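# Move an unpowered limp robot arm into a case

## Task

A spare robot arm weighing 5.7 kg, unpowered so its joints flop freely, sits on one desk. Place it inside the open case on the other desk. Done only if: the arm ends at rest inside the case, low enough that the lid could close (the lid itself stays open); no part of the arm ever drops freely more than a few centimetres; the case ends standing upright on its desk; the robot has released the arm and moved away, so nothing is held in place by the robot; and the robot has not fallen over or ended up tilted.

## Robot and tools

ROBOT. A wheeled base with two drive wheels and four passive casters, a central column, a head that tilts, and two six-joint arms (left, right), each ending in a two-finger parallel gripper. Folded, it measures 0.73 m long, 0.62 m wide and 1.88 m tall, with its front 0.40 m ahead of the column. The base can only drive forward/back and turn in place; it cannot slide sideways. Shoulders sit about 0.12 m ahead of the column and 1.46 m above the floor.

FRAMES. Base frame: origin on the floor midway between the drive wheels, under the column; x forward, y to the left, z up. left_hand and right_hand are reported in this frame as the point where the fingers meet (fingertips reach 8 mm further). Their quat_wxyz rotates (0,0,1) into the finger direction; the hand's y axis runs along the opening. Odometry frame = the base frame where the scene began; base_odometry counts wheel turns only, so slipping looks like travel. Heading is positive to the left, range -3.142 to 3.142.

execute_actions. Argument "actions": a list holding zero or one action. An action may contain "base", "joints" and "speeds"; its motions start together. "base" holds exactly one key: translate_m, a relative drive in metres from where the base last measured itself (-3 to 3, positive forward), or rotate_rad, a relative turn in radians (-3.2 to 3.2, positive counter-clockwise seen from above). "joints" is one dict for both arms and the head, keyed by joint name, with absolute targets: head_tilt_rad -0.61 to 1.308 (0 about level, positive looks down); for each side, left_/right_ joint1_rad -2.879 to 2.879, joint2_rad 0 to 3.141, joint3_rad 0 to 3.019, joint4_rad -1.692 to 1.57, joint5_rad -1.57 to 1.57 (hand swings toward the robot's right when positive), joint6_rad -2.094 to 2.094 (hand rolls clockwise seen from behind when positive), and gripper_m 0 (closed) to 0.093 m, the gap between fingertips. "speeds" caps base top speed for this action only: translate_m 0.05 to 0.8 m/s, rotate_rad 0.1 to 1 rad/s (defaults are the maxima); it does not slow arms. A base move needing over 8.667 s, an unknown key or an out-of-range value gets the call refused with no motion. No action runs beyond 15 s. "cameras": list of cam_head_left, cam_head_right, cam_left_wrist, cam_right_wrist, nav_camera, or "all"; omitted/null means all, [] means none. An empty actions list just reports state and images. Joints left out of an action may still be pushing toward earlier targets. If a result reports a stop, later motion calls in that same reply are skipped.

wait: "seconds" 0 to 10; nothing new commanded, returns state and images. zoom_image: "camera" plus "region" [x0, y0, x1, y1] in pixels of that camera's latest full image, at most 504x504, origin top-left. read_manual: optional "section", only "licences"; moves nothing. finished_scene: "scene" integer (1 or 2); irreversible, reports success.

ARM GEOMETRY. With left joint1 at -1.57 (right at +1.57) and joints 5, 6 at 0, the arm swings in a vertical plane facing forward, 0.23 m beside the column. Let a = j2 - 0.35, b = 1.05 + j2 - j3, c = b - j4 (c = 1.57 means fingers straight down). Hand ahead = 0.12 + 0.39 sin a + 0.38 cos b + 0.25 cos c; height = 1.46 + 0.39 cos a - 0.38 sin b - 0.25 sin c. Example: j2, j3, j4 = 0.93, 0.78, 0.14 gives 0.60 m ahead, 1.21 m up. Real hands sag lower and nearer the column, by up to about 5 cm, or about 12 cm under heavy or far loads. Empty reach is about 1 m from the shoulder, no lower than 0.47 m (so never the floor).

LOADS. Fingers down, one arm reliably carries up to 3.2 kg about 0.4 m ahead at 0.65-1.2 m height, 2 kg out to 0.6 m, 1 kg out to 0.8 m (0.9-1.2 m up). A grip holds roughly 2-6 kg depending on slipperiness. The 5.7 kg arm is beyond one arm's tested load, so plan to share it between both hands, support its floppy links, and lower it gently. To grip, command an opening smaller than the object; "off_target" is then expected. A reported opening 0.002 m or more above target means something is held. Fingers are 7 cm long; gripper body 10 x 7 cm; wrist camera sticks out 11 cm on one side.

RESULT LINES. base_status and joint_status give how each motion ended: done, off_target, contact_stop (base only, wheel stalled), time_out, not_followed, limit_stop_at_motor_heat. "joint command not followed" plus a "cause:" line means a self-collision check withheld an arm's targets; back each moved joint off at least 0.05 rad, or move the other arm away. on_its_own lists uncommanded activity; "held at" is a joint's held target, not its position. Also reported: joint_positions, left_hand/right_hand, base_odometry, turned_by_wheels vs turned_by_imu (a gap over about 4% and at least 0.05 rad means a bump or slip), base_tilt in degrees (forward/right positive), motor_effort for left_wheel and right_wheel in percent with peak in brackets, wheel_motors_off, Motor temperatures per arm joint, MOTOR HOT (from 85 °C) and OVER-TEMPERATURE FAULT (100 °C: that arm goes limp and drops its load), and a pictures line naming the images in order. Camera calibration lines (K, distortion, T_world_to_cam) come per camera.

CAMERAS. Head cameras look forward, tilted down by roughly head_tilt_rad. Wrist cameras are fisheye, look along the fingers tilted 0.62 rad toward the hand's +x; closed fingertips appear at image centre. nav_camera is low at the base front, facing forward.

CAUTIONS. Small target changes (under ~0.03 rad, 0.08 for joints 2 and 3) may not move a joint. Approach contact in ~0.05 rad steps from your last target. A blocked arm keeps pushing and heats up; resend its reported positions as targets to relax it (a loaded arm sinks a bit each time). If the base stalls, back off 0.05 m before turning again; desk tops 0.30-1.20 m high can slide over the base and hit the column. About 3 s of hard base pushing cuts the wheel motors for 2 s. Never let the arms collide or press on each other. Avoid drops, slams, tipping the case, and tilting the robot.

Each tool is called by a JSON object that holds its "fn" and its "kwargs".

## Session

{"fn": "execute_actions", "kwargs": {"actions": [{"joints":{"head_tilt_rad":0.6}}]}}

Scene clock: 0.73 s.
Motor temperatures (°C, as the motors report them): left_arm=[25 27 27 26 29 27] | right_arm=[25 26 27 26 28 24]
base_odometry: x=+0.000 y=+0.000 heading=+0.000 (m, m, rad; odometry frame)
turned_by_wheels: +0.000 (rad since the last result)
turned_by_imu: +0.000 (rad since the last result)
base_tilt: forward=-0.1 right=-0.3 (deg)
base_status: not commanded
joint_positions: head_tilt_rad=+0.618 left_joint1_rad=-1.582 left_joint2_rad=+0.878 left_joint3_rad=+0.400 left_joint4_rad=-0.985 left_joint5_rad=-0.022 left_joint6_rad=-0.091 left_gripper_m=+0.094 right_joint1_rad=+1.567 right_joint2_rad=+0.908 right_joint3_rad=+0.385 right_joint4_rad=-0.934 right_joint5_rad=+0.041 right_joint6_rad=-0.068 right_gripper_m=+0.095
joint_status: all done
wheel_motors_off: 0
motor_effort: left_wheel=+0(1) right_wheel=+2(2) (%)
left_hand: x=+0.1382 y=+0.2261 z=+1.2612 quat_wxyz=(+0.452, +0.031, -0.891, -0.027) (m; base frame)
right_hand: x=+0.1318 y=-0.2334 z=+1.2537 quat_wxyz=(+0.450, +0.038, -0.892, +0.004) (m; base frame)
pictures: cam_head_left, cam_head_right, cam_left_wrist, cam_right_wrist, nav_camera
camera_calibration (this result's frames):
cam_head_left: T_world_to_cam=[[0.0637728, -0.997861, 0.0143581, 0.000889735], [-0.486347, -0.0436391, -0.872675, 1.36017], [0.871435, 0.0486699, -0.48809, 0.626454], [0, 0, 0, 1]] pos_world=[0.115543, 0.0297548, 1.49274]
cam_head_right: T_world_to_cam=[[0.0713363, -0.99737, 0.0127865, -0.0581484], [-0.50557, -0.0472051, -0.861493, 1.34306], [0.859832, 0.0549913, -0.507608, 0.660215], [0, 0, 0, 1]] pos_world=[0.115484, -0.0309024, 1.49291]
cam_left_wrist: T_world_to_cam=[[0.0303444, -0.996442, -0.0786283, 0.316682], [-0.0109728, -0.0789919, 0.996815, -1.23103], [-0.999479, -0.029385, -0.0133307, 0.285154], [0, 0, 0, 1]] pos_world=[0.261888, 0.226694, 1.25581]
cam_right_wrist: T_world_to_cam=[[0.0752342, -0.996937, -0.0213724, -0.21534], [0.00213262, -0.0212722, 0.999771, -1.2569], [-0.997164, -0.0752626, 0.000525691, 0.234634], [0, 0, 0, 1]] pos_world=[0.25285, -0.223759, 1.25189]
Images, in order (width x height): cam_head_left 504x504, cam_head_right 504x504, cam_left_wrist 616x616, cam_right_wrist 616x616, nav_camera 504x504.

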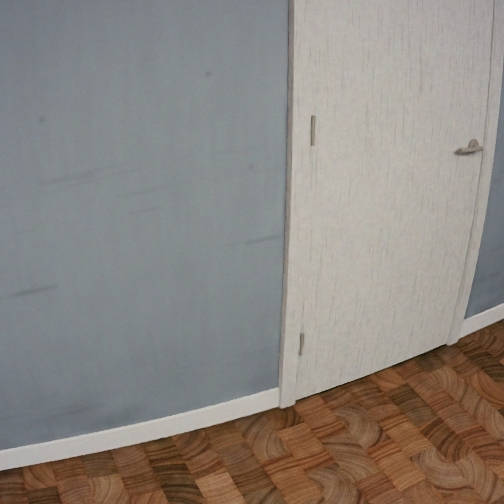

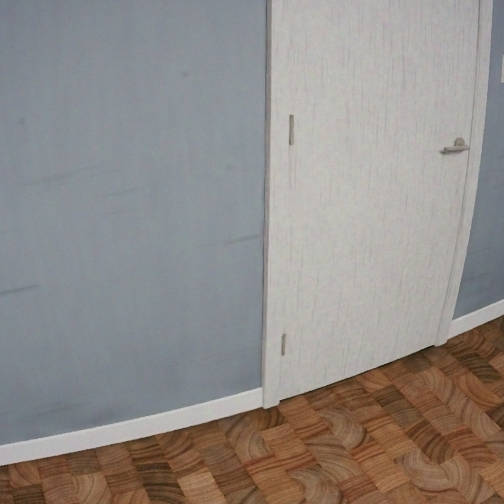

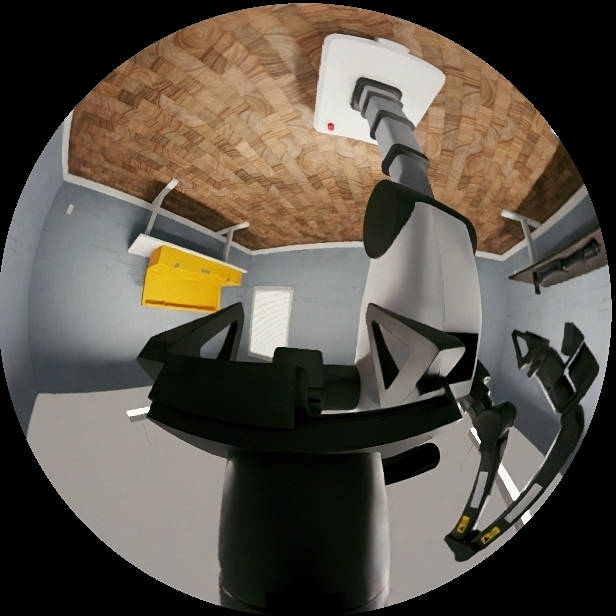

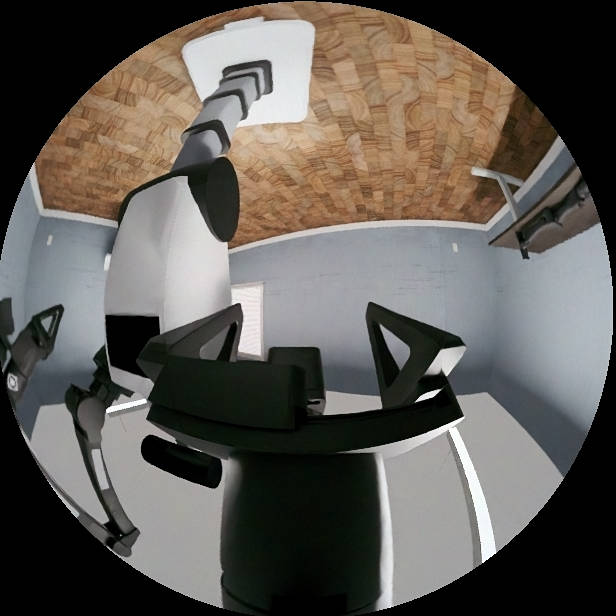

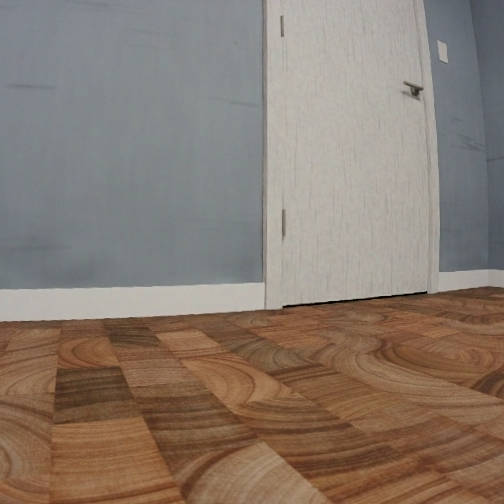

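{"fn": "execute_actions", "kwargs": {"actions": [{"base":{"rotate_rad":-2.0},"joints":{"left_joint6_rad":1.57,"right_joint6_rad":1.57,"left_joint2_rad":0.7,"left_joint3_rad":0.6,"left_joint4_rad":-0.72,"right_joint2_rad":0.7,"right_joint3_rad":0.6,"right_joint4_rad":-0.72}}], "cameras": ["cam_head_left","nav_camera"]}}

Scene clock: 5.63 s.
Motor temperatures (°C, as the motors report them): left_arm=[25 27 27 26 29 27] | right_arm=[25 26 27 26 28 24]
base_odometry: x=+0.000 y=+0.000 heading=-1.999 (m, m, rad; odometry frame)
turned_by_wheels: -1.999 (rad since the last result)
turned_by_imu: -1.975 (rad since the last result)
base_tilt: forward=+0.2 right=-0.1 (deg)
base_status: done
joint_positions: head_tilt_rad=+0.618 left_joint1_rad=-1.582 left_joint2_rad=+0.690 left_joint3_rad=+0.600 left_joint4_rad=-0.720 left_joint5_rad=-0.022 left_joint6_rad=+1.557 left_gripper_m=+0.094 right_joint1_rad=+1.567 right_joint2_rad=+0.688 right_joint3_rad=+0.602 right_joint4_rad=-0.713 right_joint5_rad=+0.041 right_joint6_rad=+1.557 right_gripper_m=+0.095
joint_status: all done
wheel_motors_off: 0
motor_effort: left_wheel=+4(27) right_wheel=-4(40) (%)
left_hand: x=+0.3443 y=+0.2247 z=+1.2360 quat_wxyz=(+0.106, -0.699, -0.701, +0.096) (m; base frame)
right_hand: x=+0.3483 y=-0.2339 z=+1.2364 quat_wxyz=(+0.082, -0.694, -0.706, +0.112) (m; base frame)
pictures: cam_head_left, nav_camera
camera_calibration (this result's frames):
cam_head_left: T_world_to_cam=[[0.0637703, -0.997861, 0.0143692, 0.00087275], [-0.486195, -0.0436391, -0.87276, 1.36029], [0.87152, 0.0486699, -0.487938, 0.626216], [0, 0, 0, 1]] pos_world=[0.115552, 0.0297548, 1.49275]
Images, in order (width x height): cam_head_left 504x504, nav_camera 504x504.

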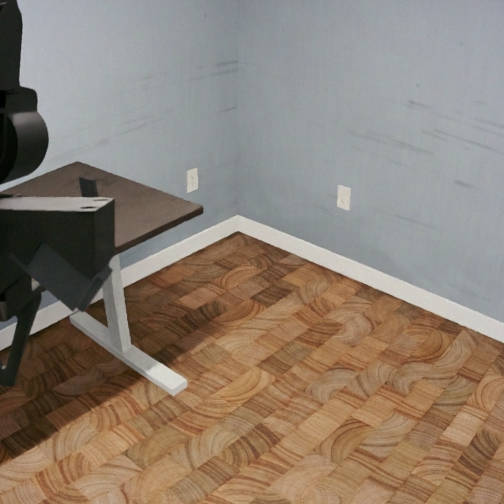

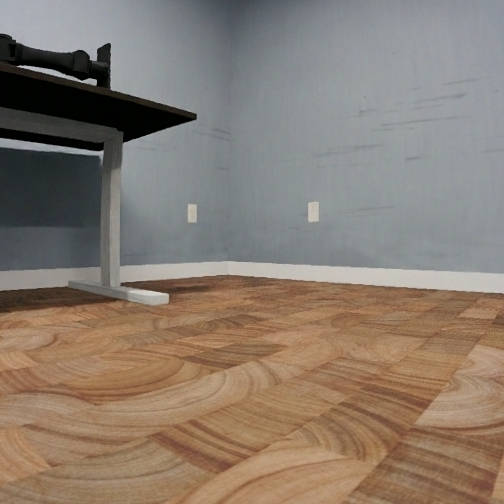

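{"fn": "execute_actions", "kwargs": {"actions": [{"base":{"rotate_rad":0.88},"joints":{"left_joint2_rad":0.9,"left_joint3_rad":0.384,"left_joint4_rad":-1.0,"right_joint2_rad":0.9,"right_joint3_rad":0.384,"right_joint4_rad":-1.0}}], "cameras": ["cam_head_left","nav_camera"]}}

Scene clock: 9.60 s.
Motor temperatures (°C, as the motors report them): left_arm=[25 27 27 26 29 27] | right_arm=[25 26 27 26 28 24]
base_odometry: x=+0.000 y=+0.000 heading=-1.121 (m, m, rad; odometry frame)
turned_by_wheels: +0.878 (rad since the last result)
turned_by_imu: +0.867 (rad since the last result)
base_tilt: forward=+0.0 right=-0.3 (deg)
base_status: done
joint_positions: head_tilt_rad=+0.618 left_joint1_rad=-1.582 left_joint2_rad=+0.911 left_joint3_rad=+0.387 left_joint4_rad=-0.991 left_joint5_rad=-0.022 left_joint6_rad=+1.559 left_gripper_m=+0.094 right_joint1_rad=+1.567 right_joint2_rad=+0.909 right_joint3_rad=+0.384 right_joint4_rad=-0.996 right_joint5_rad=+0.041 right_joint6_rad=+1.558 right_gripper_m=+0.095
joint_status: all done
wheel_motors_off: 0
motor_effort: left_wheel=-1(21) right_wheel=+2(22) (%)
left_hand: x=+0.1240 y=+0.2262 z=+1.2648 quat_wxyz=(+0.343, -0.625, -0.619, +0.329) (m; base frame)
right_hand: x=+0.1223 y=-0.2333 z=+1.2666 quat_wxyz=(+0.327, -0.611, -0.630, +0.350) (m; base frame)
pictures: cam_head_left, nav_camera
camera_calibration (this result's frames):
cam_head_left: T_world_to_cam=[[0.0637697, -0.997861, 0.014372, 0.000868543], [-0.486157, -0.0436391, -0.872781, 1.36032], [0.871541, 0.0486699, -0.487901, 0.626157], [0, 0, 0, 1]] pos_world=[0.115554, 0.0297548, 1.49275]
Images, in order (width x height): cam_head_left 504x504, nav_camera 504x504.

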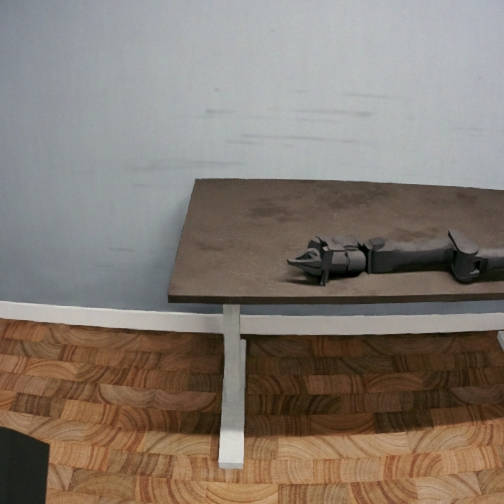

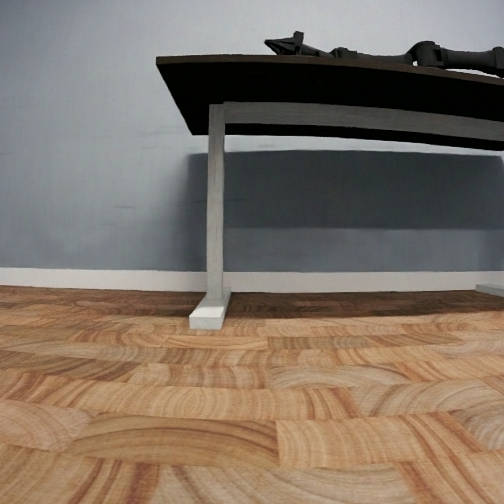

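{"fn": "execute_actions", "kwargs": {"actions": [{"base":{"rotate_rad":-1.59}}], "cameras": []}}

{"fn": "execute_actions", "kwargs": {"actions": [{"base":{"translate_m":0.42}}], "cameras": []}}

{"fn": "execute_actions", "kwargs": {"actions": [{"base":{"rotate_rad":1.59},"joints":{"left_joint2_rad":0.7,"left_joint3_rad":0.9,"left_joint4_rad":-0.72,"right_joint2_rad":0.7,"right_joint3_rad":0.9,"right_joint4_rad":-0.72}}], "cameras": []}}

{"fn": "execute_actions", "kwargs": {"actions": [{"base":{"translate_m":0.8},"speeds":{"translate_m":0.5},"joints":{"head_tilt_rad":1.1}}]}}

Scene clock: 15.40 s.
Motor temperatures (°C, as the motors report them): left_arm=[25 27 27 26 28 27] | right_arm=[25 26 27 26 28 24]
base_odometry: x=+0.000 y=+0.000 heading=-2.710 (m, m, rad; odometry frame)
turned_by_wheels: -1.589 (rad since the last result)
turned_by_imu: -1.572 (rad since the last result)
base_tilt: forward=+0.0 right=-0.3 (deg)
base_status: done
joint_positions: head_tilt_rad=+0.618 left_joint1_rad=-1.582 left_joint2_rad=+0.911 left_joint3_rad=+0.387 left_joint4_rad=-0.991 left_joint5_rad=-0.022 left_joint6_rad=+1.559 left_gripper_m=+0.094 right_joint1_rad=+1.567 right_joint2_rad=+0.909 right_joint3_rad=+0.384 right_joint4_rad=-0.996 right_joint5_rad=+0.041 right_joint6_rad=+1.558 right_gripper_m=+0.095
joint_status: not commanded
wheel_motors_off: 0
motor_effort: left_wheel=+4(32) right_wheel=-5(34) (%)
left_hand: x=+0.1240 y=+0.2262 z=+1.2648 quat_wxyz=(+0.343, -0.625, -0.619, +0.329) (m; base frame)
right_hand: x=+0.1223 y=-0.2333 z=+1.2666 quat_wxyz=(+0.327, -0.611, -0.630, +0.350) (m; base frame)
pictures: none
No camera images: the call's "cameras" was empty. Leave "cameras" out to get every camera's image.

Scene clock: 17.53 s.
Motor temperatures (°C, as the motors report them): left_arm=[25 27 27 26 28 27] | right_arm=[25 26 27 26 28 24]
base_odometry: x=-0.381 y=-0.176 heading=-2.710 (m, m, rad; odometry frame)
turned_by_wheels: +0.000 (rad since the last result)
turned_by_imu: +0.000 (rad since the last result)
base_tilt: forward=+0.1 right=-0.4 (deg)
base_status: done
joint_positions: head_tilt_rad=+0.617 left_joint1_rad=-1.582 left_joint2_rad=+0.911 left_joint3_rad=+0.388 left_joint4_rad=-0.991 left_joint5_rad=-0.022 left_joint6_rad=+1.559 left_gripper_m=+0.094 right_joint1_rad=+1.567 right_joint2_rad=+0.909 right_joint3_rad=+0.388 right_joint4_rad=-0.996 right_joint5_rad=+0.041 right_joint6_rad=+1.558 right_gripper_m=+0.095
joint_status: not commanded
wheel_motors_off: 0
motor_effort: left_wheel=+0(49) right_wheel=+0(42) (%)
left_hand: x=+0.1248 y=+0.2262 z=+1.2645 quat_wxyz=(+0.342, -0.626, -0.619, +0.329) (m; base frame)
right_hand: x=+0.1246 y=-0.2333 z=+1.2657 quat_wxyz=(+0.325, -0.612, -0.631, +0.348) (m; base frame)
pictures: none
No camera images: the call's "cameras" was empty. Leave "cameras" out to get every camera's image.

Scene clock: 20.63 s.
Motor temperatures (°C, as the motors report them): left_arm=[25 27 27 26 28 27] | right_arm=[25 26 28 26 28 24]
base_odometry: x=-0.382 y=-0.176 heading=-1.121 (m, m, rad; odometry frame)
turned_by_wheels: +1.589 (rad since the last result)
turned_by_imu: +1.569 (rad since the last result)
base_tilt: forward=-0.1 right=-0.3 (deg)
base_status: done
joint_positions: head_tilt_rad=+0.617 left_joint1_rad=-1.582 left_joint2_rad=+0.708 left_joint3_rad=+0.892 left_joint4_rad=-0.718 left_joint5_rad=-0.022 left_joint6_rad=+1.559 left_gripper_m=+0.094 right_joint1_rad=+1.567 right_joint2_rad=+0.708 right_joint3_rad=+0.889 right_joint4_rad=-0.716 right_joint5_rad=+0.041 right_joint6_rad=+1.558 right_gripper_m=+0.095
joint_status: all done
wheel_motors_off: 0
motor_effort: left_wheel=-4(41) right_wheel=+4(30) (%)
left_hand: x=+0.5058 y=+0.2242 z=+1.2801 quat_wxyz=(+0.008, -0.705, -0.709, -0.001) (m; base frame)
right_hand: x=+0.5046 y=-0.2341 z=+1.2794 quat_wxyz=(-0.012, -0.703, -0.711, +0.020) (m; base frame)
pictures: none
No camera images: the call's "cameras" was empty. Leave "cameras" out to get every camera's image.

Scene clock: 23.90 s.
Motor temperatures (°C, as the motors report them): left_arm=[25 28 27 26 28 27] | right_arm=[25 26 28 26 28 24]
base_odometry: x=-0.033 y=-0.896 heading=-1.121 (m, m, rad; odometry frame)
turned_by_wheels: +0.000 (rad since the last result)
turned_by_imu: +0.001 (rad since the last result)
base_tilt: forward=+0.0 right=-0.3 (deg)
base_status: done
joint_positions: head_tilt_rad=+1.100 left_joint1_rad=-1.582 left_joint2_rad=+0.708 left_joint3_rad=+0.892 left_joint4_rad=-0.718 left_joint5_rad=-0.022 left_joint6_rad=+1.559 left_gripper_m=+0.094 right_joint1_rad=+1.567 right_joint2_rad=+0.708 right_joint3_rad=+0.889 right_joint4_rad=-0.717 right_joint5_rad=+0.041 right_joint6_rad=+1.558 right_gripper_m=+0.095
joint_status: all done
wheel_motors_off: 0
motor_effort: left_wheel=+0(40) right_wheel=-1(50) (%)
left_hand: x=+0.5058 y=+0.2242 z=+1.2801 quat_wxyz=(+0.008, -0.705, -0.709, -0.001) (m; base frame)
right_hand: x=+0.5045 y=-0.2341 z=+1.2794 quat_wxyz=(-0.011, -0.703, -0.711, +0.020) (m; base frame)
pictures: cam_head_left, cam_head_right, cam_left_wrist, cam_right_wrist, nav_camera
camera_calibration (this result's frames):
cam_head_left: T_world_to_cam=[[0.0631636, -0.997861, -0.0168373, 0.0489611], [-0.835447, -0.0436391, -0.547836, 0.877371], [0.54593, 0.0486699, -0.836416, 1.17915], [0, 0, 0, 1]] pos_world=[0.0861703, 0.0297548, 1.46774]
cam_head_right: T_world_to_cam=[[0.069137, -0.99737, -0.0217357, -0.00487432], [-0.847297, -0.0472051, -0.529018, 0.848132], [0.526601, 0.0549913, -0.848332, 1.20159], [0, 0, 0, 1]] pos_world=[0.0861967, -0.0309024, 1.46792]
cam_left_wrist: T_world_to_cam=[[-0.999929, -0.00788215, 0.00893031, 0.492514], [-0.00107161, 0.806225, 0.591609, -0.93066], [-0.011863, 0.591557, -0.806176, 1.02892], [0, 0, 0, 1]] pos_world=[0.503688, 0.145538, 1.37568]
cam_right_wrist: T_world_to_cam=[[-0.999791, -0.00835501, 0.0186837, 0.479027], [0.00352196, 0.82903, 0.559193, -0.521318], [-0.0201614, 0.559142, -0.828827, 1.32283], [0, 0, 0, 1]] pos_world=[0.507433, -0.303459, 1.37896]
Images, in order (width x height): cam_head_left 504x504, cam_head_right 504x504, cam_left_wrist 616x616, cam_right_wrist 616x616, nav_camera 504x504.

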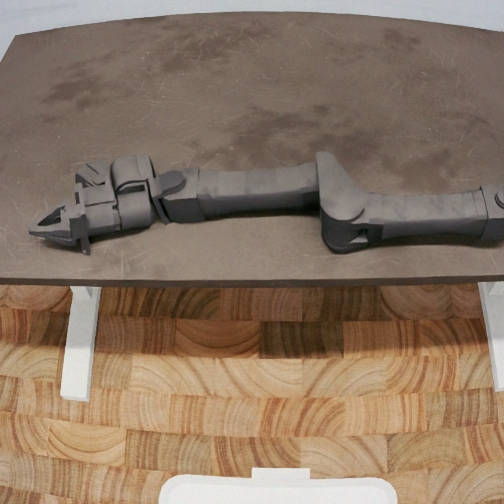

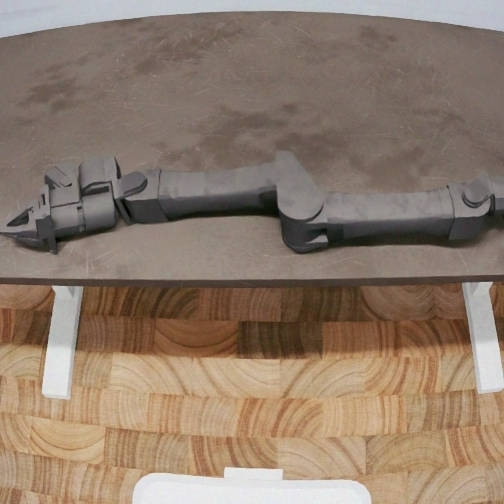

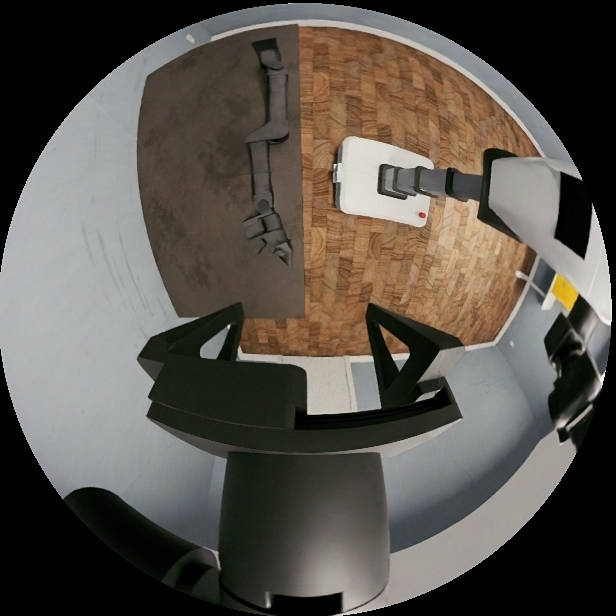

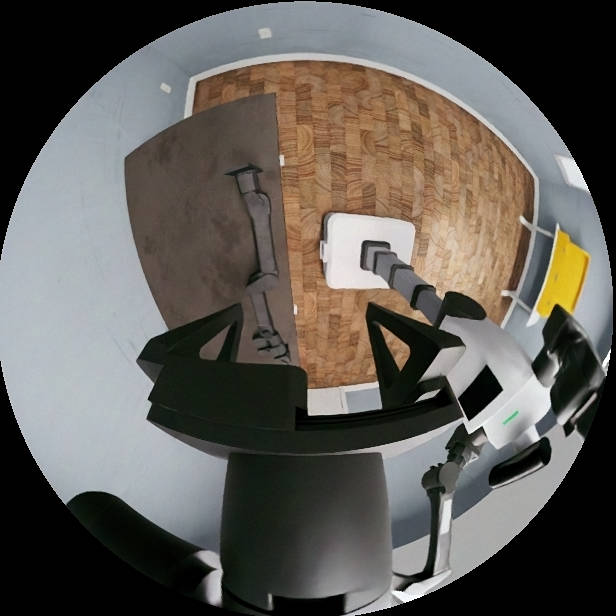

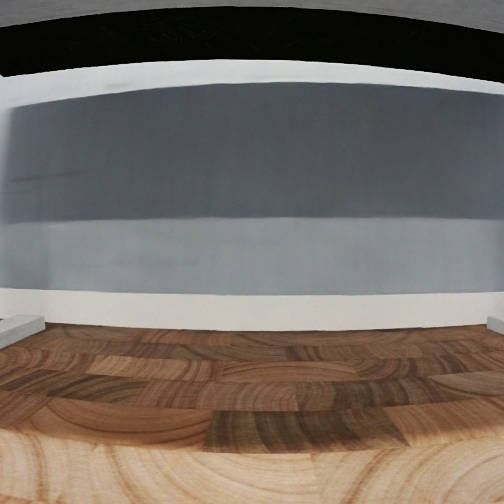

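{"fn": "execute_actions", "kwargs": {"actions": [{"base":{"translate_m":0.1},"speeds":{"translate_m":0.2},"joints":{"left_joint1_rad":-1.77,"left_joint5_rad":-0.06,"left_joint2_rad":1.75,"left_joint3_rad":1.2,"left_joint4_rad":0.05,"right_joint1_rad":1.6,"right_joint2_rad":1.75,"right_joint3_rad":1.15,"right_joint4_rad":0.09}}], "cameras": ["cam_head_left","cam_left_wrist","cam_right_wrist"]}}

Scene clock: 30.73 s.
Motor temperatures (°C, as the motors report them): left_arm=[25 28 28 26 28 27] | right_arm=[25 27 29 26 28 24]
base_odometry: x=+0.010 y=-0.986 heading=-1.120 (m, m, rad; odometry frame)
turned_by_wheels: +0.000 (rad since the last result)
turned_by_imu: -0.001 (rad since the last result)
base_tilt: forward=+0.1 right=-0.3 (deg)
base_status: done
joint_positions: head_tilt_rad=+1.100 left_joint1_rad=-1.776 left_joint2_rad=+1.772 left_joint3_rad=+1.199 left_joint4_rad=+0.037 left_joint5_rad=-0.058 left_joint6_rad=+1.559 left_gripper_m=+0.094 right_joint1_rad=+1.598 right_joint2_rad=+1.767 right_joint3_rad=+1.149 right_joint4_rad=+0.081 right_joint5_rad=+0.041 right_joint6_rad=+1.559 right_gripper_m=+0.095
joint_status: all done
wheel_motors_off: 0
motor_effort: left_wheel=+0(35) right_wheel=-1(31) (%)
left_hand: x=+0.4757 y=+0.0925 z=+0.8955 quat_wxyz=(-0.038, -0.738, -0.672, +0.046) (m; base frame)
right_hand: x=+0.4651 y=-0.2138 z=+0.8879 quat_wxyz=(-0.002, -0.698, -0.716, +0.011) (m; base frame)
pictures: cam_head_left, cam_left_wrist, cam_right_wrist
camera_calibration (this result's frames):
cam_head_left: T_world_to_cam=[[0.0631567, -0.997861, -0.0168631, 0.0490012], [-0.835671, -0.0436391, -0.547495, 0.876856], [0.545588, 0.0486699, -0.836639, 1.17951], [0, 0, 0, 1]] pos_world=[0.0861408, 0.0297548, 1.46773]
cam_left_wrist: T_world_to_cam=[[-0.995813, 0.0913043, 0.00442991, 0.457773], [0.0821735, 0.872894, 0.480941, -0.543739], [0.0400452, 0.479292, -0.876742, 0.845321], [0, 0, 0, 1]] pos_world=[0.466687, 0.0276744, 1.00061]
cam_right_wrist: T_world_to_cam=[[-0.999524, -0.0243249, 0.0189865, 0.443274], [-0.00874428, 0.813351, 0.581707, -0.336739], [-0.0295927, 0.581264, -0.813177, 0.9814], [0, 0, 0, 1]] pos_world=[0.469161, -0.285782, 0.985519]
Images, in order (width x height): cam_head_left 504x504, cam_left_wrist 616x616, cam_right_wrist 616x616.

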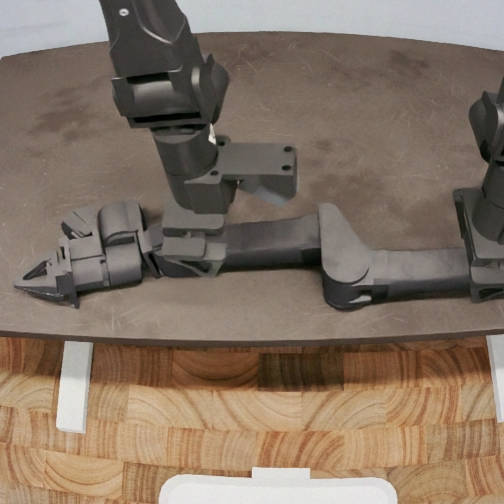

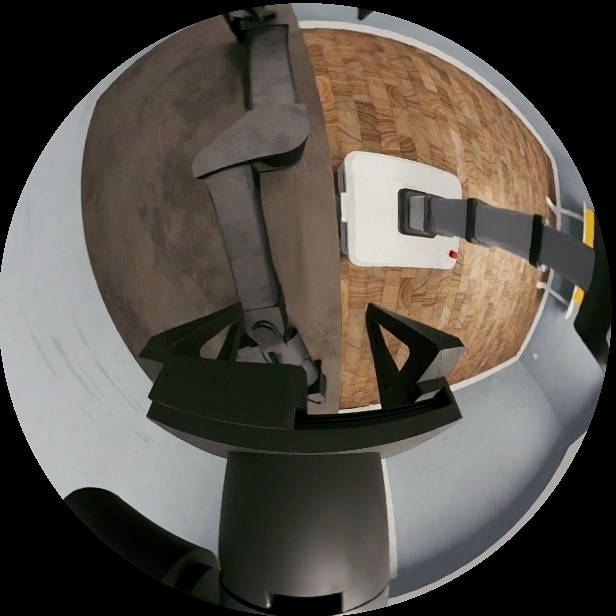

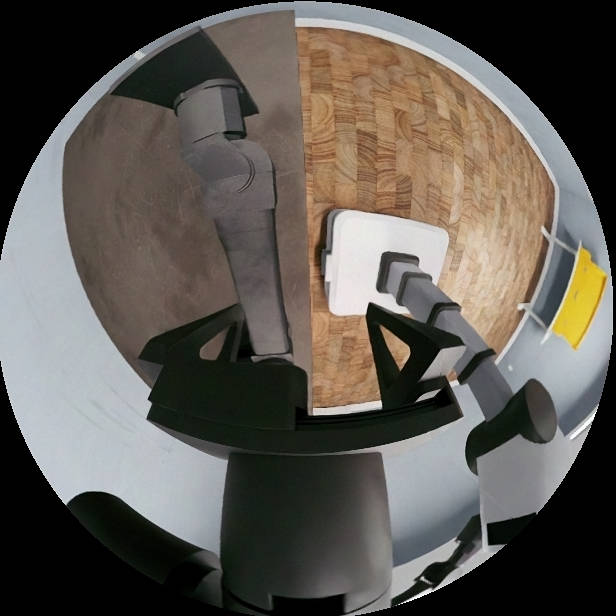

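{"fn": "execute_actions", "kwargs": {"actions": [{"base":{"translate_m":0.035},"joints":{"left_joint2_rad":1.9,"left_joint3_rad":1.32,"left_joint4_rad":0.07,"right_joint2_rad":1.9,"right_joint3_rad":1.3,"right_joint4_rad":0.07}}], "cameras": ["cam_left_wrist","cam_right_wrist"]}}

Scene clock: 32.40 s.
Motor temperatures (°C, as the motors report them): left_arm=[25 28 28 26 28 27] | right_arm=[25 27 28 26 28 24]
base_odometry: x=+0.025 y=-1.018 heading=-1.120 (m, m, rad; odometry frame)
turned_by_wheels: +0.000 (rad since the last result)
turned_by_imu: +0.000 (rad since the last result)
base_tilt: forward=+0.0 right=-0.3 (deg)
base_status: done
joint_positions: head_tilt_rad=+1.100 left_joint1_rad=-1.776 left_joint2_rad=+1.878 left_joint3_rad=+1.321 left_joint4_rad=+0.065 left_joint5_rad=-0.058 left_joint6_rad=+1.559 left_gripper_m=+0.094 right_joint1_rad=+1.598 right_joint2_rad=+1.871 right_joint3_rad=+1.303 right_joint4_rad=+0.070 right_joint5_rad=+0.041 right_joint6_rad=+1.559 right_gripper_m=+0.095
joint_status: all done
wheel_motors_off: 0
motor_effort: left_wheel=+0(29) right_wheel=+0(32) (%)
left_hand: x=+0.4968 y=+0.0832 z=+0.8558 quat_wxyz=(-0.055, -0.736, -0.674, +0.031) (m; base frame)
right_hand: x=+0.4975 y=-0.2123 z=+0.8467 quat_wxyz=(-0.015, -0.698, -0.716, -0.003) (m; base frame)
pictures: cam_left_wrist, cam_right_wrist
camera_calibration (this result's frames):
cam_left_wrist: T_world_to_cam=[[-0.995717, 0.0832441, -0.0402365, 0.518634], [0.0538138, 0.87566, 0.47992, -0.503502], [0.075184, 0.475699, -0.876389, 0.796713], [0, 0, 0, 1]] pos_world=[0.483608, 0.0187284, 0.960739]
cam_right_wrist: T_world_to_cam=[[-0.999535, -0.0234105, -0.0195273, 0.509302], [-0.0304011, 0.813062, 0.581383, -0.302709], [0.00226643, 0.581706, -0.813396, 0.932532], [0, 0, 0, 1]] pos_world=[0.497749, -0.284415, 0.944453]
Images, in order (width x height): cam_left_wrist 616x616, cam_right_wrist 616x616.

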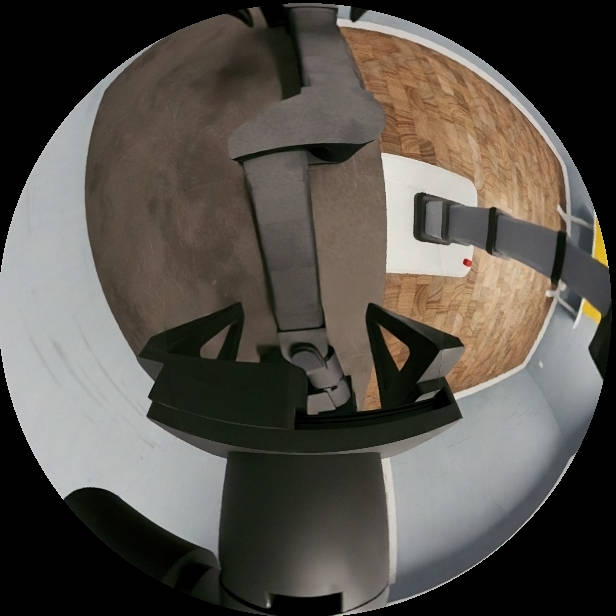

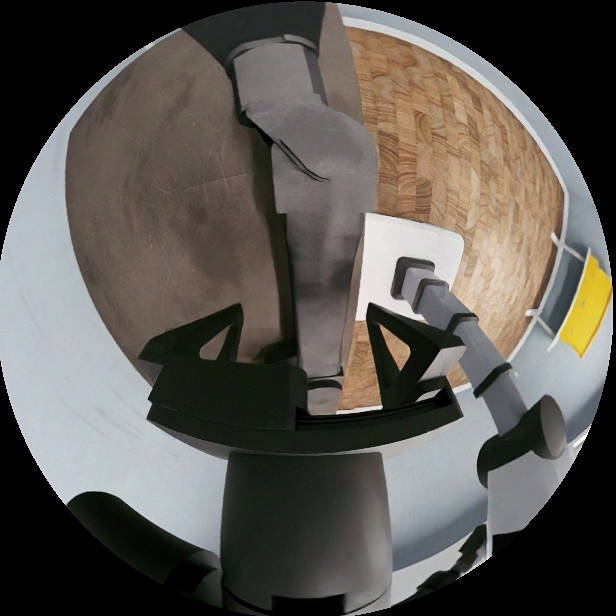

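{"fn": "execute_actions", "kwargs": {"actions": [{"joints":{"left_joint1_rad":-1.82,"left_joint5_rad":-0.1,"right_joint3_rad":1.24}}], "cameras": []}}

{"fn": "execute_actions", "kwargs": {"actions": [{"joints":{"left_joint2_rad":2.05,"left_joint3_rad":1.42,"left_joint4_rad":0.09,"right_joint2_rad":2.05,"right_joint3_rad":1.38,"right_joint4_rad":0.09}}], "cameras": ["cam_head_left","cam_left_wrist","cam_right_wrist"]}}

Scene clock: 34.83 s.
Motor temperatures (°C, as the motors report them): left_arm=[25 28 27 26 28 27] | right_arm=[25 27 28 26 28 24]
base_odometry: x=+0.025 y=-1.018 heading=-1.120 (m, m, rad; odometry frame)
turned_by_wheels: +0.000 (rad since the last result)
turned_by_imu: +0.000 (rad since the last result)
base_tilt: forward=+0.0 right=-0.3 (deg)
base_status: not commanded
joint_positions: head_tilt_rad=+1.100 left_joint1_rad=-1.822 left_joint2_rad=+1.878 left_joint3_rad=+1.321 left_joint4_rad=+0.065 left_joint5_rad=-0.097 left_joint6_rad=+1.559 left_gripper_m=+0.094 right_joint1_rad=+1.598 right_joint2_rad=+1.880 right_joint3_rad=+1.236 right_joint4_rad=+0.070 right_joint5_rad=+0.041 right_joint6_rad=+1.559 right_gripper_m=+0.095
joint_status: all done
wheel_motors_off: 0
motor_effort: left_wheel=+0(0) right_wheel=+0(1) (%)
left_hand: x=+0.4940 y=+0.0563 z=+0.8613 quat_wxyz=(-0.056, -0.743, -0.666, +0.030) (m; base frame)
right_hand: x=+0.4499 y=-0.2130 z=+0.8459 quat_wxyz=(+0.012, -0.697, -0.716, +0.024) (m; base frame)
pictures: none
No camera images: the call's "cameras" was empty. Leave "cameras" out to get every camera's image.

Scene clock: 35.70 s.
Motor temperatures (°C, as the motors report them): left_arm=[25 28 27 26 28 27] | right_arm=[25 27 28 26 28 24]
base_odometry: x=+0.025 y=-1.018 heading=-1.120 (m, m, rad; odometry frame)
turned_by_wheels: +0.000 (rad since the last result)
turned_by_imu: +0.000 (rad since the last result)
base_tilt: forward=-0.1 right=-0.1 (deg)
base_status: not commanded
joint_positions: head_tilt_rad=+1.100 left_joint1_rad=-1.823 left_joint2_rad=+2.030 left_joint3_rad=+1.420 left_joint4_rad=+0.093 left_joint5_rad=-0.100 left_joint6_rad=+1.560 left_gripper_m=+0.094 right_joint1_rad=+1.598 right_joint2_rad=+2.021 right_joint3_rad=+1.391 right_joint4_rad=+0.096 right_joint5_rad=+0.041 right_joint6_rad=+1.559 right_gripper_m=+0.095
joint_status: all done
wheel_motors_off: 0
motor_effort: left_wheel=+1(2) right_wheel=-1(2) (%)
left_hand: x=+0.4648 y=+0.0477 z=+0.8050 quat_wxyz=(-0.046, -0.745, -0.664, +0.038) (m; base frame)
right_hand: x=+0.4632 y=-0.2115 z=+0.7906 quat_wxyz=(-0.003, -0.698, -0.716, +0.010) (m; base frame)
pictures: cam_head_left, cam_left_wrist, cam_right_wrist
camera_calibration (this result's frames):
cam_head_left: T_world_to_cam=[[0.0631549, -0.997861, -0.0168698, 0.0490117], [-0.835729, -0.0436391, -0.547406, 0.876722], [0.545499, 0.0486699, -0.836697, 1.17961], [0, 0, 0, 1]] pos_world=[0.0861331, 0.0297548, 1.46772]
cam_left_wrist: T_world_to_cam=[[-0.993583, 0.111296, -0.0201321, 0.469111], [0.0878905, 0.871804, 0.481906, -0.463559], [0.0711855, 0.477044, -0.875992, 0.772907], [0, 0, 0, 1]] pos_world=[0.451824, -0.016789, 0.909896]
cam_right_wrist: T_world_to_cam=[[-0.999575, -0.0238899, 0.0166922, 0.445228], [-0.00972473, 0.81334, 0.581708, -0.281581], [-0.0274734, 0.581299, -0.813226, 0.899986], [0, 0, 0, 1]] pos_world=[0.467027, -0.283503, 0.888259]
Images, in order (width x height): cam_head_left 504x504, cam_left_wrist 616x616, cam_right_wrist 616x616.

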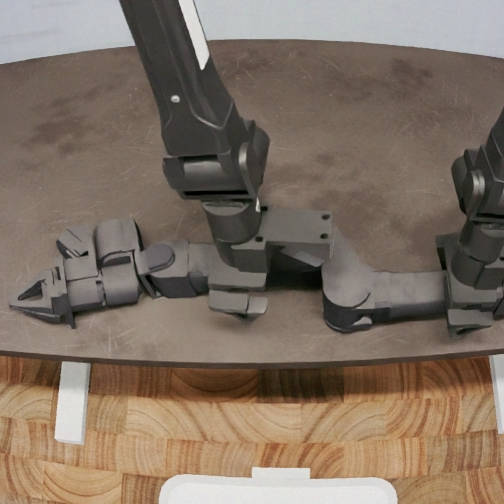

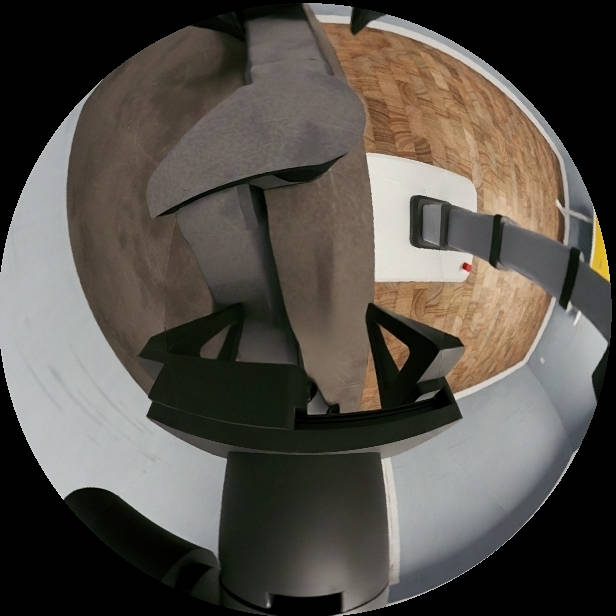

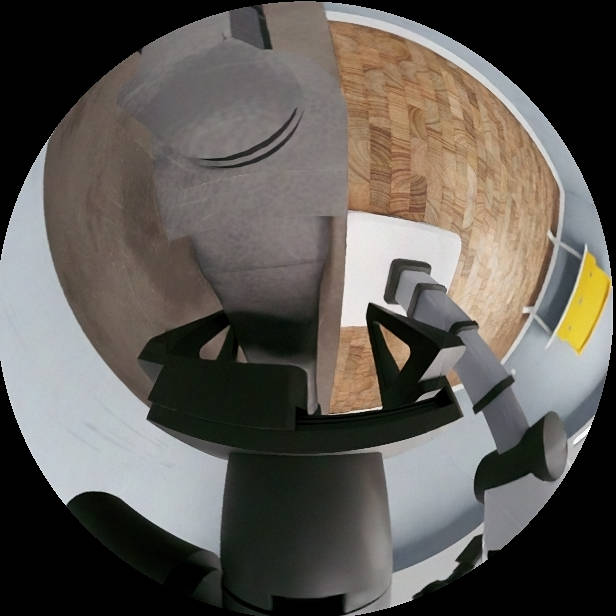

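{"fn": "execute_actions", "kwargs": {"actions": [{"joints":{"left_joint1_rad":-1.77,"left_joint5_rad":-0.06,"left_joint2_rad":2.08,"left_joint3_rad":1.5,"right_joint2_rad":2.08,"right_joint3_rad":1.46}}], "cameras": []}}

{"fn": "execute_actions", "kwargs": {"actions": [{"joints":{"left_joint2_rad":2.16,"left_joint3_rad":1.55,"right_joint2_rad":2.14,"right_joint3_rad":1.5}}], "cameras": ["cam_head_left","cam_left_wrist","cam_right_wrist"]}}

Scene clock: 38.13 s.
Motor temperatures (°C, as the motors report them): left_arm=[25 28 27 26 28 27] | right_arm=[25 27 28 26 28 24]
base_odometry: x=+0.025 y=-1.018 heading=-1.120 (m, m, rad; odometry frame)
turned_by_wheels: +0.000 (rad since the last result)
turned_by_imu: +0.000 (rad since the last result)
base_tilt: forward=+0.0 right=-0.3 (deg)
base_status: not commanded
joint_positions: head_tilt_rad=+1.100 left_joint1_rad=-1.772 left_joint2_rad=+2.054 left_joint3_rad=+1.503 left_joint4_rad=+0.091 left_joint5_rad=-0.056 left_joint6_rad=+1.566 left_gripper_m=+0.094 right_joint1_rad=+1.598 right_joint2_rad=+2.060 right_joint3_rad=+1.460 right_joint4_rad=+0.096 right_joint5_rad=+0.041 right_joint6_rad=+1.559 right_gripper_m=+0.095
joint_status: all done
wheel_motors_off: 0
motor_effort: left_wheel=+1(2) right_wheel=+0(0) (%)
left_hand: x=+0.5024 y=+0.0737 z=+0.7890 quat_wxyz=(-0.066, -0.736, -0.674, +0.020) (m; base frame)
right_hand: x=+0.4802 y=-0.2109 z=+0.7747 quat_wxyz=(-0.013, -0.698, -0.716, -0.001) (m; base frame)
pictures: none
No camera images: the call's "cameras" was empty. Leave "cameras" out to get every camera's image.

Scene clock: 38.83 s.
Motor temperatures (°C, as the motors report them): left_arm=[25 28 27 26 28 27] | right_arm=[25 27 28 26 28 24]
base_odometry: x=+0.025 y=-1.018 heading=-1.120 (m, m, rad; odometry frame)
turned_by_wheels: +0.000 (rad since the last result)
turned_by_imu: +0.000 (rad since the last result)
base_tilt: forward=-0.1 right=-0.2 (deg)
base_status: not commanded
joint_positions: head_tilt_rad=+1.100 left_joint1_rad=-1.772 left_joint2_rad=+2.120 left_joint3_rad=+1.561 left_joint4_rad=+0.100 left_joint5_rad=-0.057 left_joint6_rad=+1.565 left_gripper_m=+0.094 right_joint1_rad=+1.600 right_joint2_rad=+2.086 right_joint3_rad=+1.499 right_joint4_rad=+0.096 right_joint5_rad=+0.056 right_joint6_rad=+1.562 right_gripper_m=+0.095
joint_status: all done
wheel_motors_off: 0
motor_effort: left_wheel=+0(1) right_wheel=-1(2) (%)
left_hand: x=+0.4955 y=+0.0702 z=+0.7645 quat_wxyz=(-0.066, -0.736, -0.674, +0.019) (m; base frame)
right_hand: x=+0.4863 y=-0.2119 z=+0.7647 quat_wxyz=(-0.022, -0.699, -0.715, +0.000) (m; base frame)
pictures: cam_head_left, cam_left_wrist, cam_right_wrist
camera_calibration (this result's frames):
cam_head_left: T_world_to_cam=[[0.0631549, -0.997861, -0.0168698, 0.0490117], [-0.835729, -0.0436391, -0.547406, 0.876722], [0.545499, 0.0486699, -0.836697, 1.17961], [0, 0, 0, 1]] pos_world=[0.0861331, 0.0297548, 1.46772]
cam_left_wrist: T_world_to_cam=[[-0.994025, 0.0815787, -0.0725157, 0.538644], [0.0368044, 0.875976, 0.480949, -0.440587], [0.102757, 0.475407, -0.873744, 0.707283], [0, 0, 0, 1]] pos_world=[0.478963, 0.00575474, 0.868945]
cam_right_wrist: T_world_to_cam=[[-0.999447, -0.0212269, -0.0255862, 0.501595], [-0.0320288, 0.821065, 0.569936, -0.244428], [0.00891001, 0.570441, -0.821291, 0.866002], [0, 0, 0, 1]] pos_world=[0.485773, -0.282664, 0.863382]
Images, in order (width x height): cam_head_left 504x504, cam_left_wrist 616x616, cam_right_wrist 616x616.

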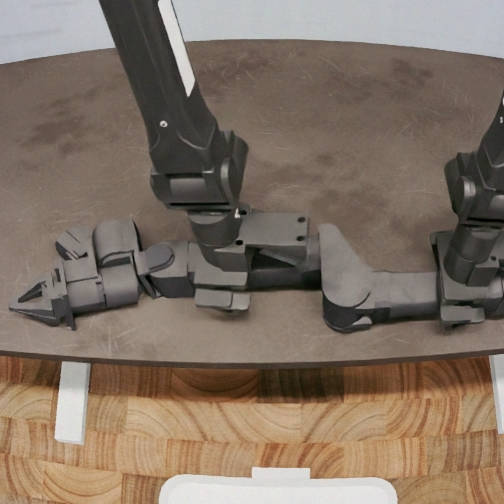

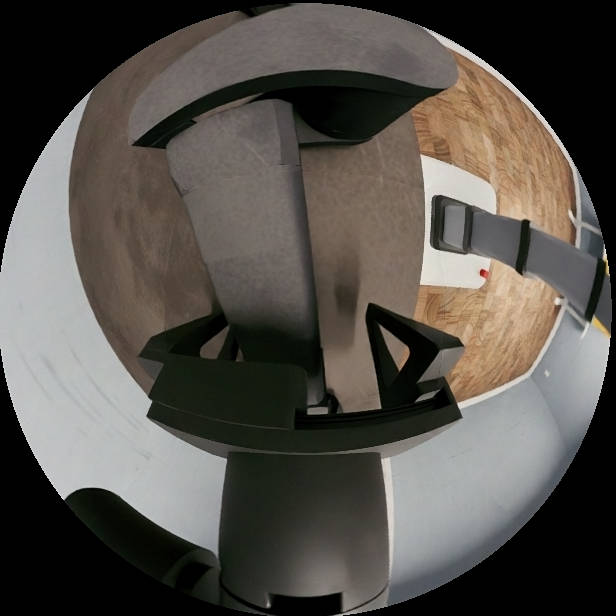

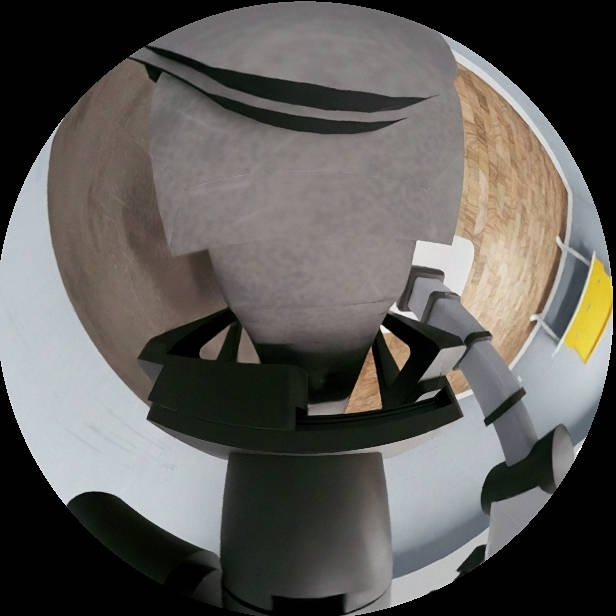

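Good; close and lift as before.

{"fn": "execute_actions", "kwargs": {"actions": [{"joints":{"left_gripper_m":0,"right_gripper_m":0}}], "cameras": []}}

{"fn": "execute_actions", "kwargs": {"actions": [{"joints":{"right_joint2_rad":1.85,"right_joint3_rad":1.33,"right_joint4_rad":0.02,"left_joint2_rad":1.85,"left_joint3_rad":1.36,"left_joint4_rad":0.05}}], "cameras": ["cam_head_left"]}}

{"fn": "execute_actions", "kwargs": {"actions": [{"joints":{"right_joint2_rad":1.45,"right_joint3_rad":1.03,"right_joint4_rad":-0.05,"left_joint2_rad":1.45,"left_joint3_rad":1.05,"left_joint4_rad":-0.02}}], "cameras": ["cam_head_left"]}}

Scene clock: 40.97 s.
Motor temperatures (°C, as the motors report them): left_arm=[25 28 27 26 28 27] | right_arm=[25 27 28 26 28 24]
base_odometry: x=+0.025 y=-1.018 heading=-1.120 (m, m, rad; odometry frame)
turned_by_wheels: +0.000 (rad since the last result)
turned_by_imu: +0.000 (rad since the last result)
base_tilt: forward=-0.1 right=-0.1 (deg)
base_status: not commanded
joint_positions: head_tilt_rad=+1.100 left_joint1_rad=-1.772 left_joint2_rad=+2.120 left_joint3_rad=+1.585 left_joint4_rad=+0.107 left_joint5_rad=-0.059 left_joint6_rad=+1.554 left_gripper_m=+0.055 right_joint1_rad=+1.601 right_joint2_rad=+2.087 right_joint3_rad=+1.494 right_joint4_rad=+0.093 right_joint5_rad=+0.060 right_joint6_rad=+1.544 right_gripper_m=+0.053
joint_status: left_gripper_m off_target (ended at +0.055, target +0.000); right_gripper_m off_target (ended at +0.053, target +0.000)
wheel_motors_off: 0
motor_effort: left_wheel=-1(2) right_wheel=-1(3) (%)
left_hand: x=+0.5123 y=+0.0688 z=+0.7650 quat_wxyz=(-0.077, -0.730, -0.679, +0.009) (m; base frame)
right_hand: x=+0.4821 y=-0.2117 z=+0.7644 quat_wxyz=(-0.020, -0.692, -0.721, +0.004) (m; base frame)
pictures: none
No camera images: the call's "cameras" was empty. Leave "cameras" out to get every camera's image.

Scene clock: 42.53 s.
Motor temperatures (°C, as the motors report them): left_arm=[25 28 27 26 28 27] | right_arm=[25 27 28 26 28 24]
base_odometry: x=+0.025 y=-1.018 heading=-1.120 (m, m, rad; odometry frame)
turned_by_wheels: +0.000 (rad since the last result)
turned_by_imu: +0.000 (rad since the last result)
base_tilt: forward=+0.0 right=-0.2 (deg)
base_status: not commanded
joint_positions: head_tilt_rad=+1.100 left_joint1_rad=-1.761 left_joint2_rad=+1.972 left_joint3_rad=+1.378 left_joint4_rad=+0.048 left_joint5_rad=-0.066 left_joint6_rad=+1.525 left_gripper_m=+0.056 right_joint1_rad=+1.624 right_joint2_rad=+1.978 right_joint3_rad=+1.344 right_joint4_rad=+0.022 right_joint5_rad=+0.035 right_joint6_rad=+1.539 right_gripper_m=+0.053
joint_status: all done
wheel_motors_off: 0
motor_effort: left_wheel=+1(5) right_wheel=+0(4) (%)
left_hand: x=+0.4703 y=+0.0919 z=+0.8188 quat_wxyz=(-0.027, -0.724, -0.688, +0.042) (m; base frame)
right_hand: x=+0.4438 y=-0.1921 z=+0.8087 quat_wxyz=(+0.035, -0.684, -0.728, +0.027) (m; base frame)
pictures: cam_head_left
camera_calibration (this result's frames):
cam_head_left: T_world_to_cam=[[0.0631549, -0.997861, -0.0168698, 0.0490117], [-0.835729, -0.0436391, -0.547405, 0.876722], [0.545498, 0.0486699, -0.836697, 1.17961], [0, 0, 0, 1]] pos_world=[0.0861331, 0.0297548, 1.46772]
Images, in order (width x height): cam_head_left 504x504.

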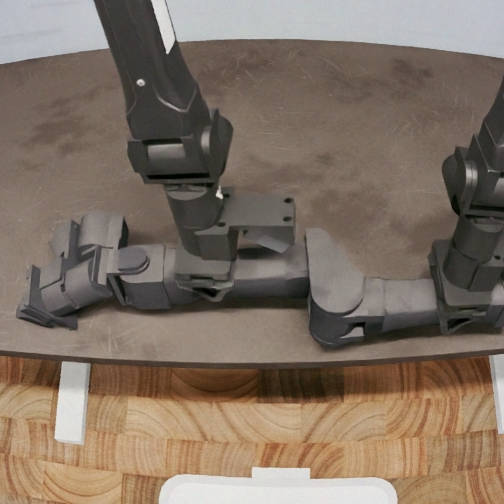

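Scene clock: 44.30 s.
Motor temperatures (°C, as the motors report them): left_arm=[25 29 27 26 28 28] | right_arm=[25 28 28 26 28 24]
base_odometry: x=+0.025 y=-1.018 heading=-1.120 (m, m, rad; odometry frame)
turned_by_wheels: +0.000 (rad since the last result)
turned_by_imu: +0.000 (rad since the last result)
base_tilt: forward=+0.1 right=-0.2 (deg)
base_status: not commanded
joint_positions: head_tilt_rad=+1.100 left_joint1_rad=-1.786 left_joint2_rad=+1.586 left_joint3_rad=+1.057 left_joint4_rad=-0.017 left_joint5_rad=-0.053 left_joint6_rad=+1.500 left_gripper_m=+0.056 right_joint1_rad=+1.641 right_joint2_rad=+1.582 right_joint3_rad=+1.022 right_joint4_rad=-0.047 right_joint5_rad=+0.054 right_joint6_rad=+1.536 right_gripper_m=+0.053
joint_status: all done
wheel_motors_off: 0
motor_effort: left_wheel=+0(3) right_wheel=-1(4) (%)
left_hand: x=+0.4740 y=+0.0981 z=+0.9648 quat_wxyz=(-0.038, -0.719, -0.692, +0.055) (m; base frame)
right_hand: x=+0.4523 y=-0.1913 z=+0.9571 quat_wxyz=(+0.032, -0.680, -0.732, +0.027) (m; base frame)
pictures: cam_head_left
camera_calibration (this result's frames):
cam_head_left: T_world_to_cam=[[0.0631549, -0.997861, -0.0168698, 0.0490117], [-0.835729, -0.0436391, -0.547406, 0.876722], [0.545499, 0.0486699, -0.836697, 1.17961], [0, 0, 0, 1]] pos_world=[0.0861331, 0.0297548, 1.46772]
Images, in order (width x height): cam_head_left 504x504.

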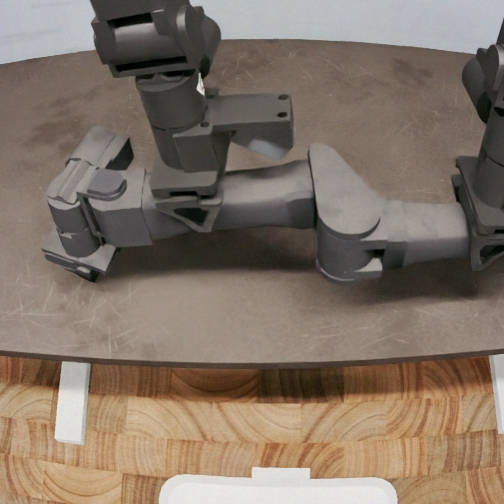

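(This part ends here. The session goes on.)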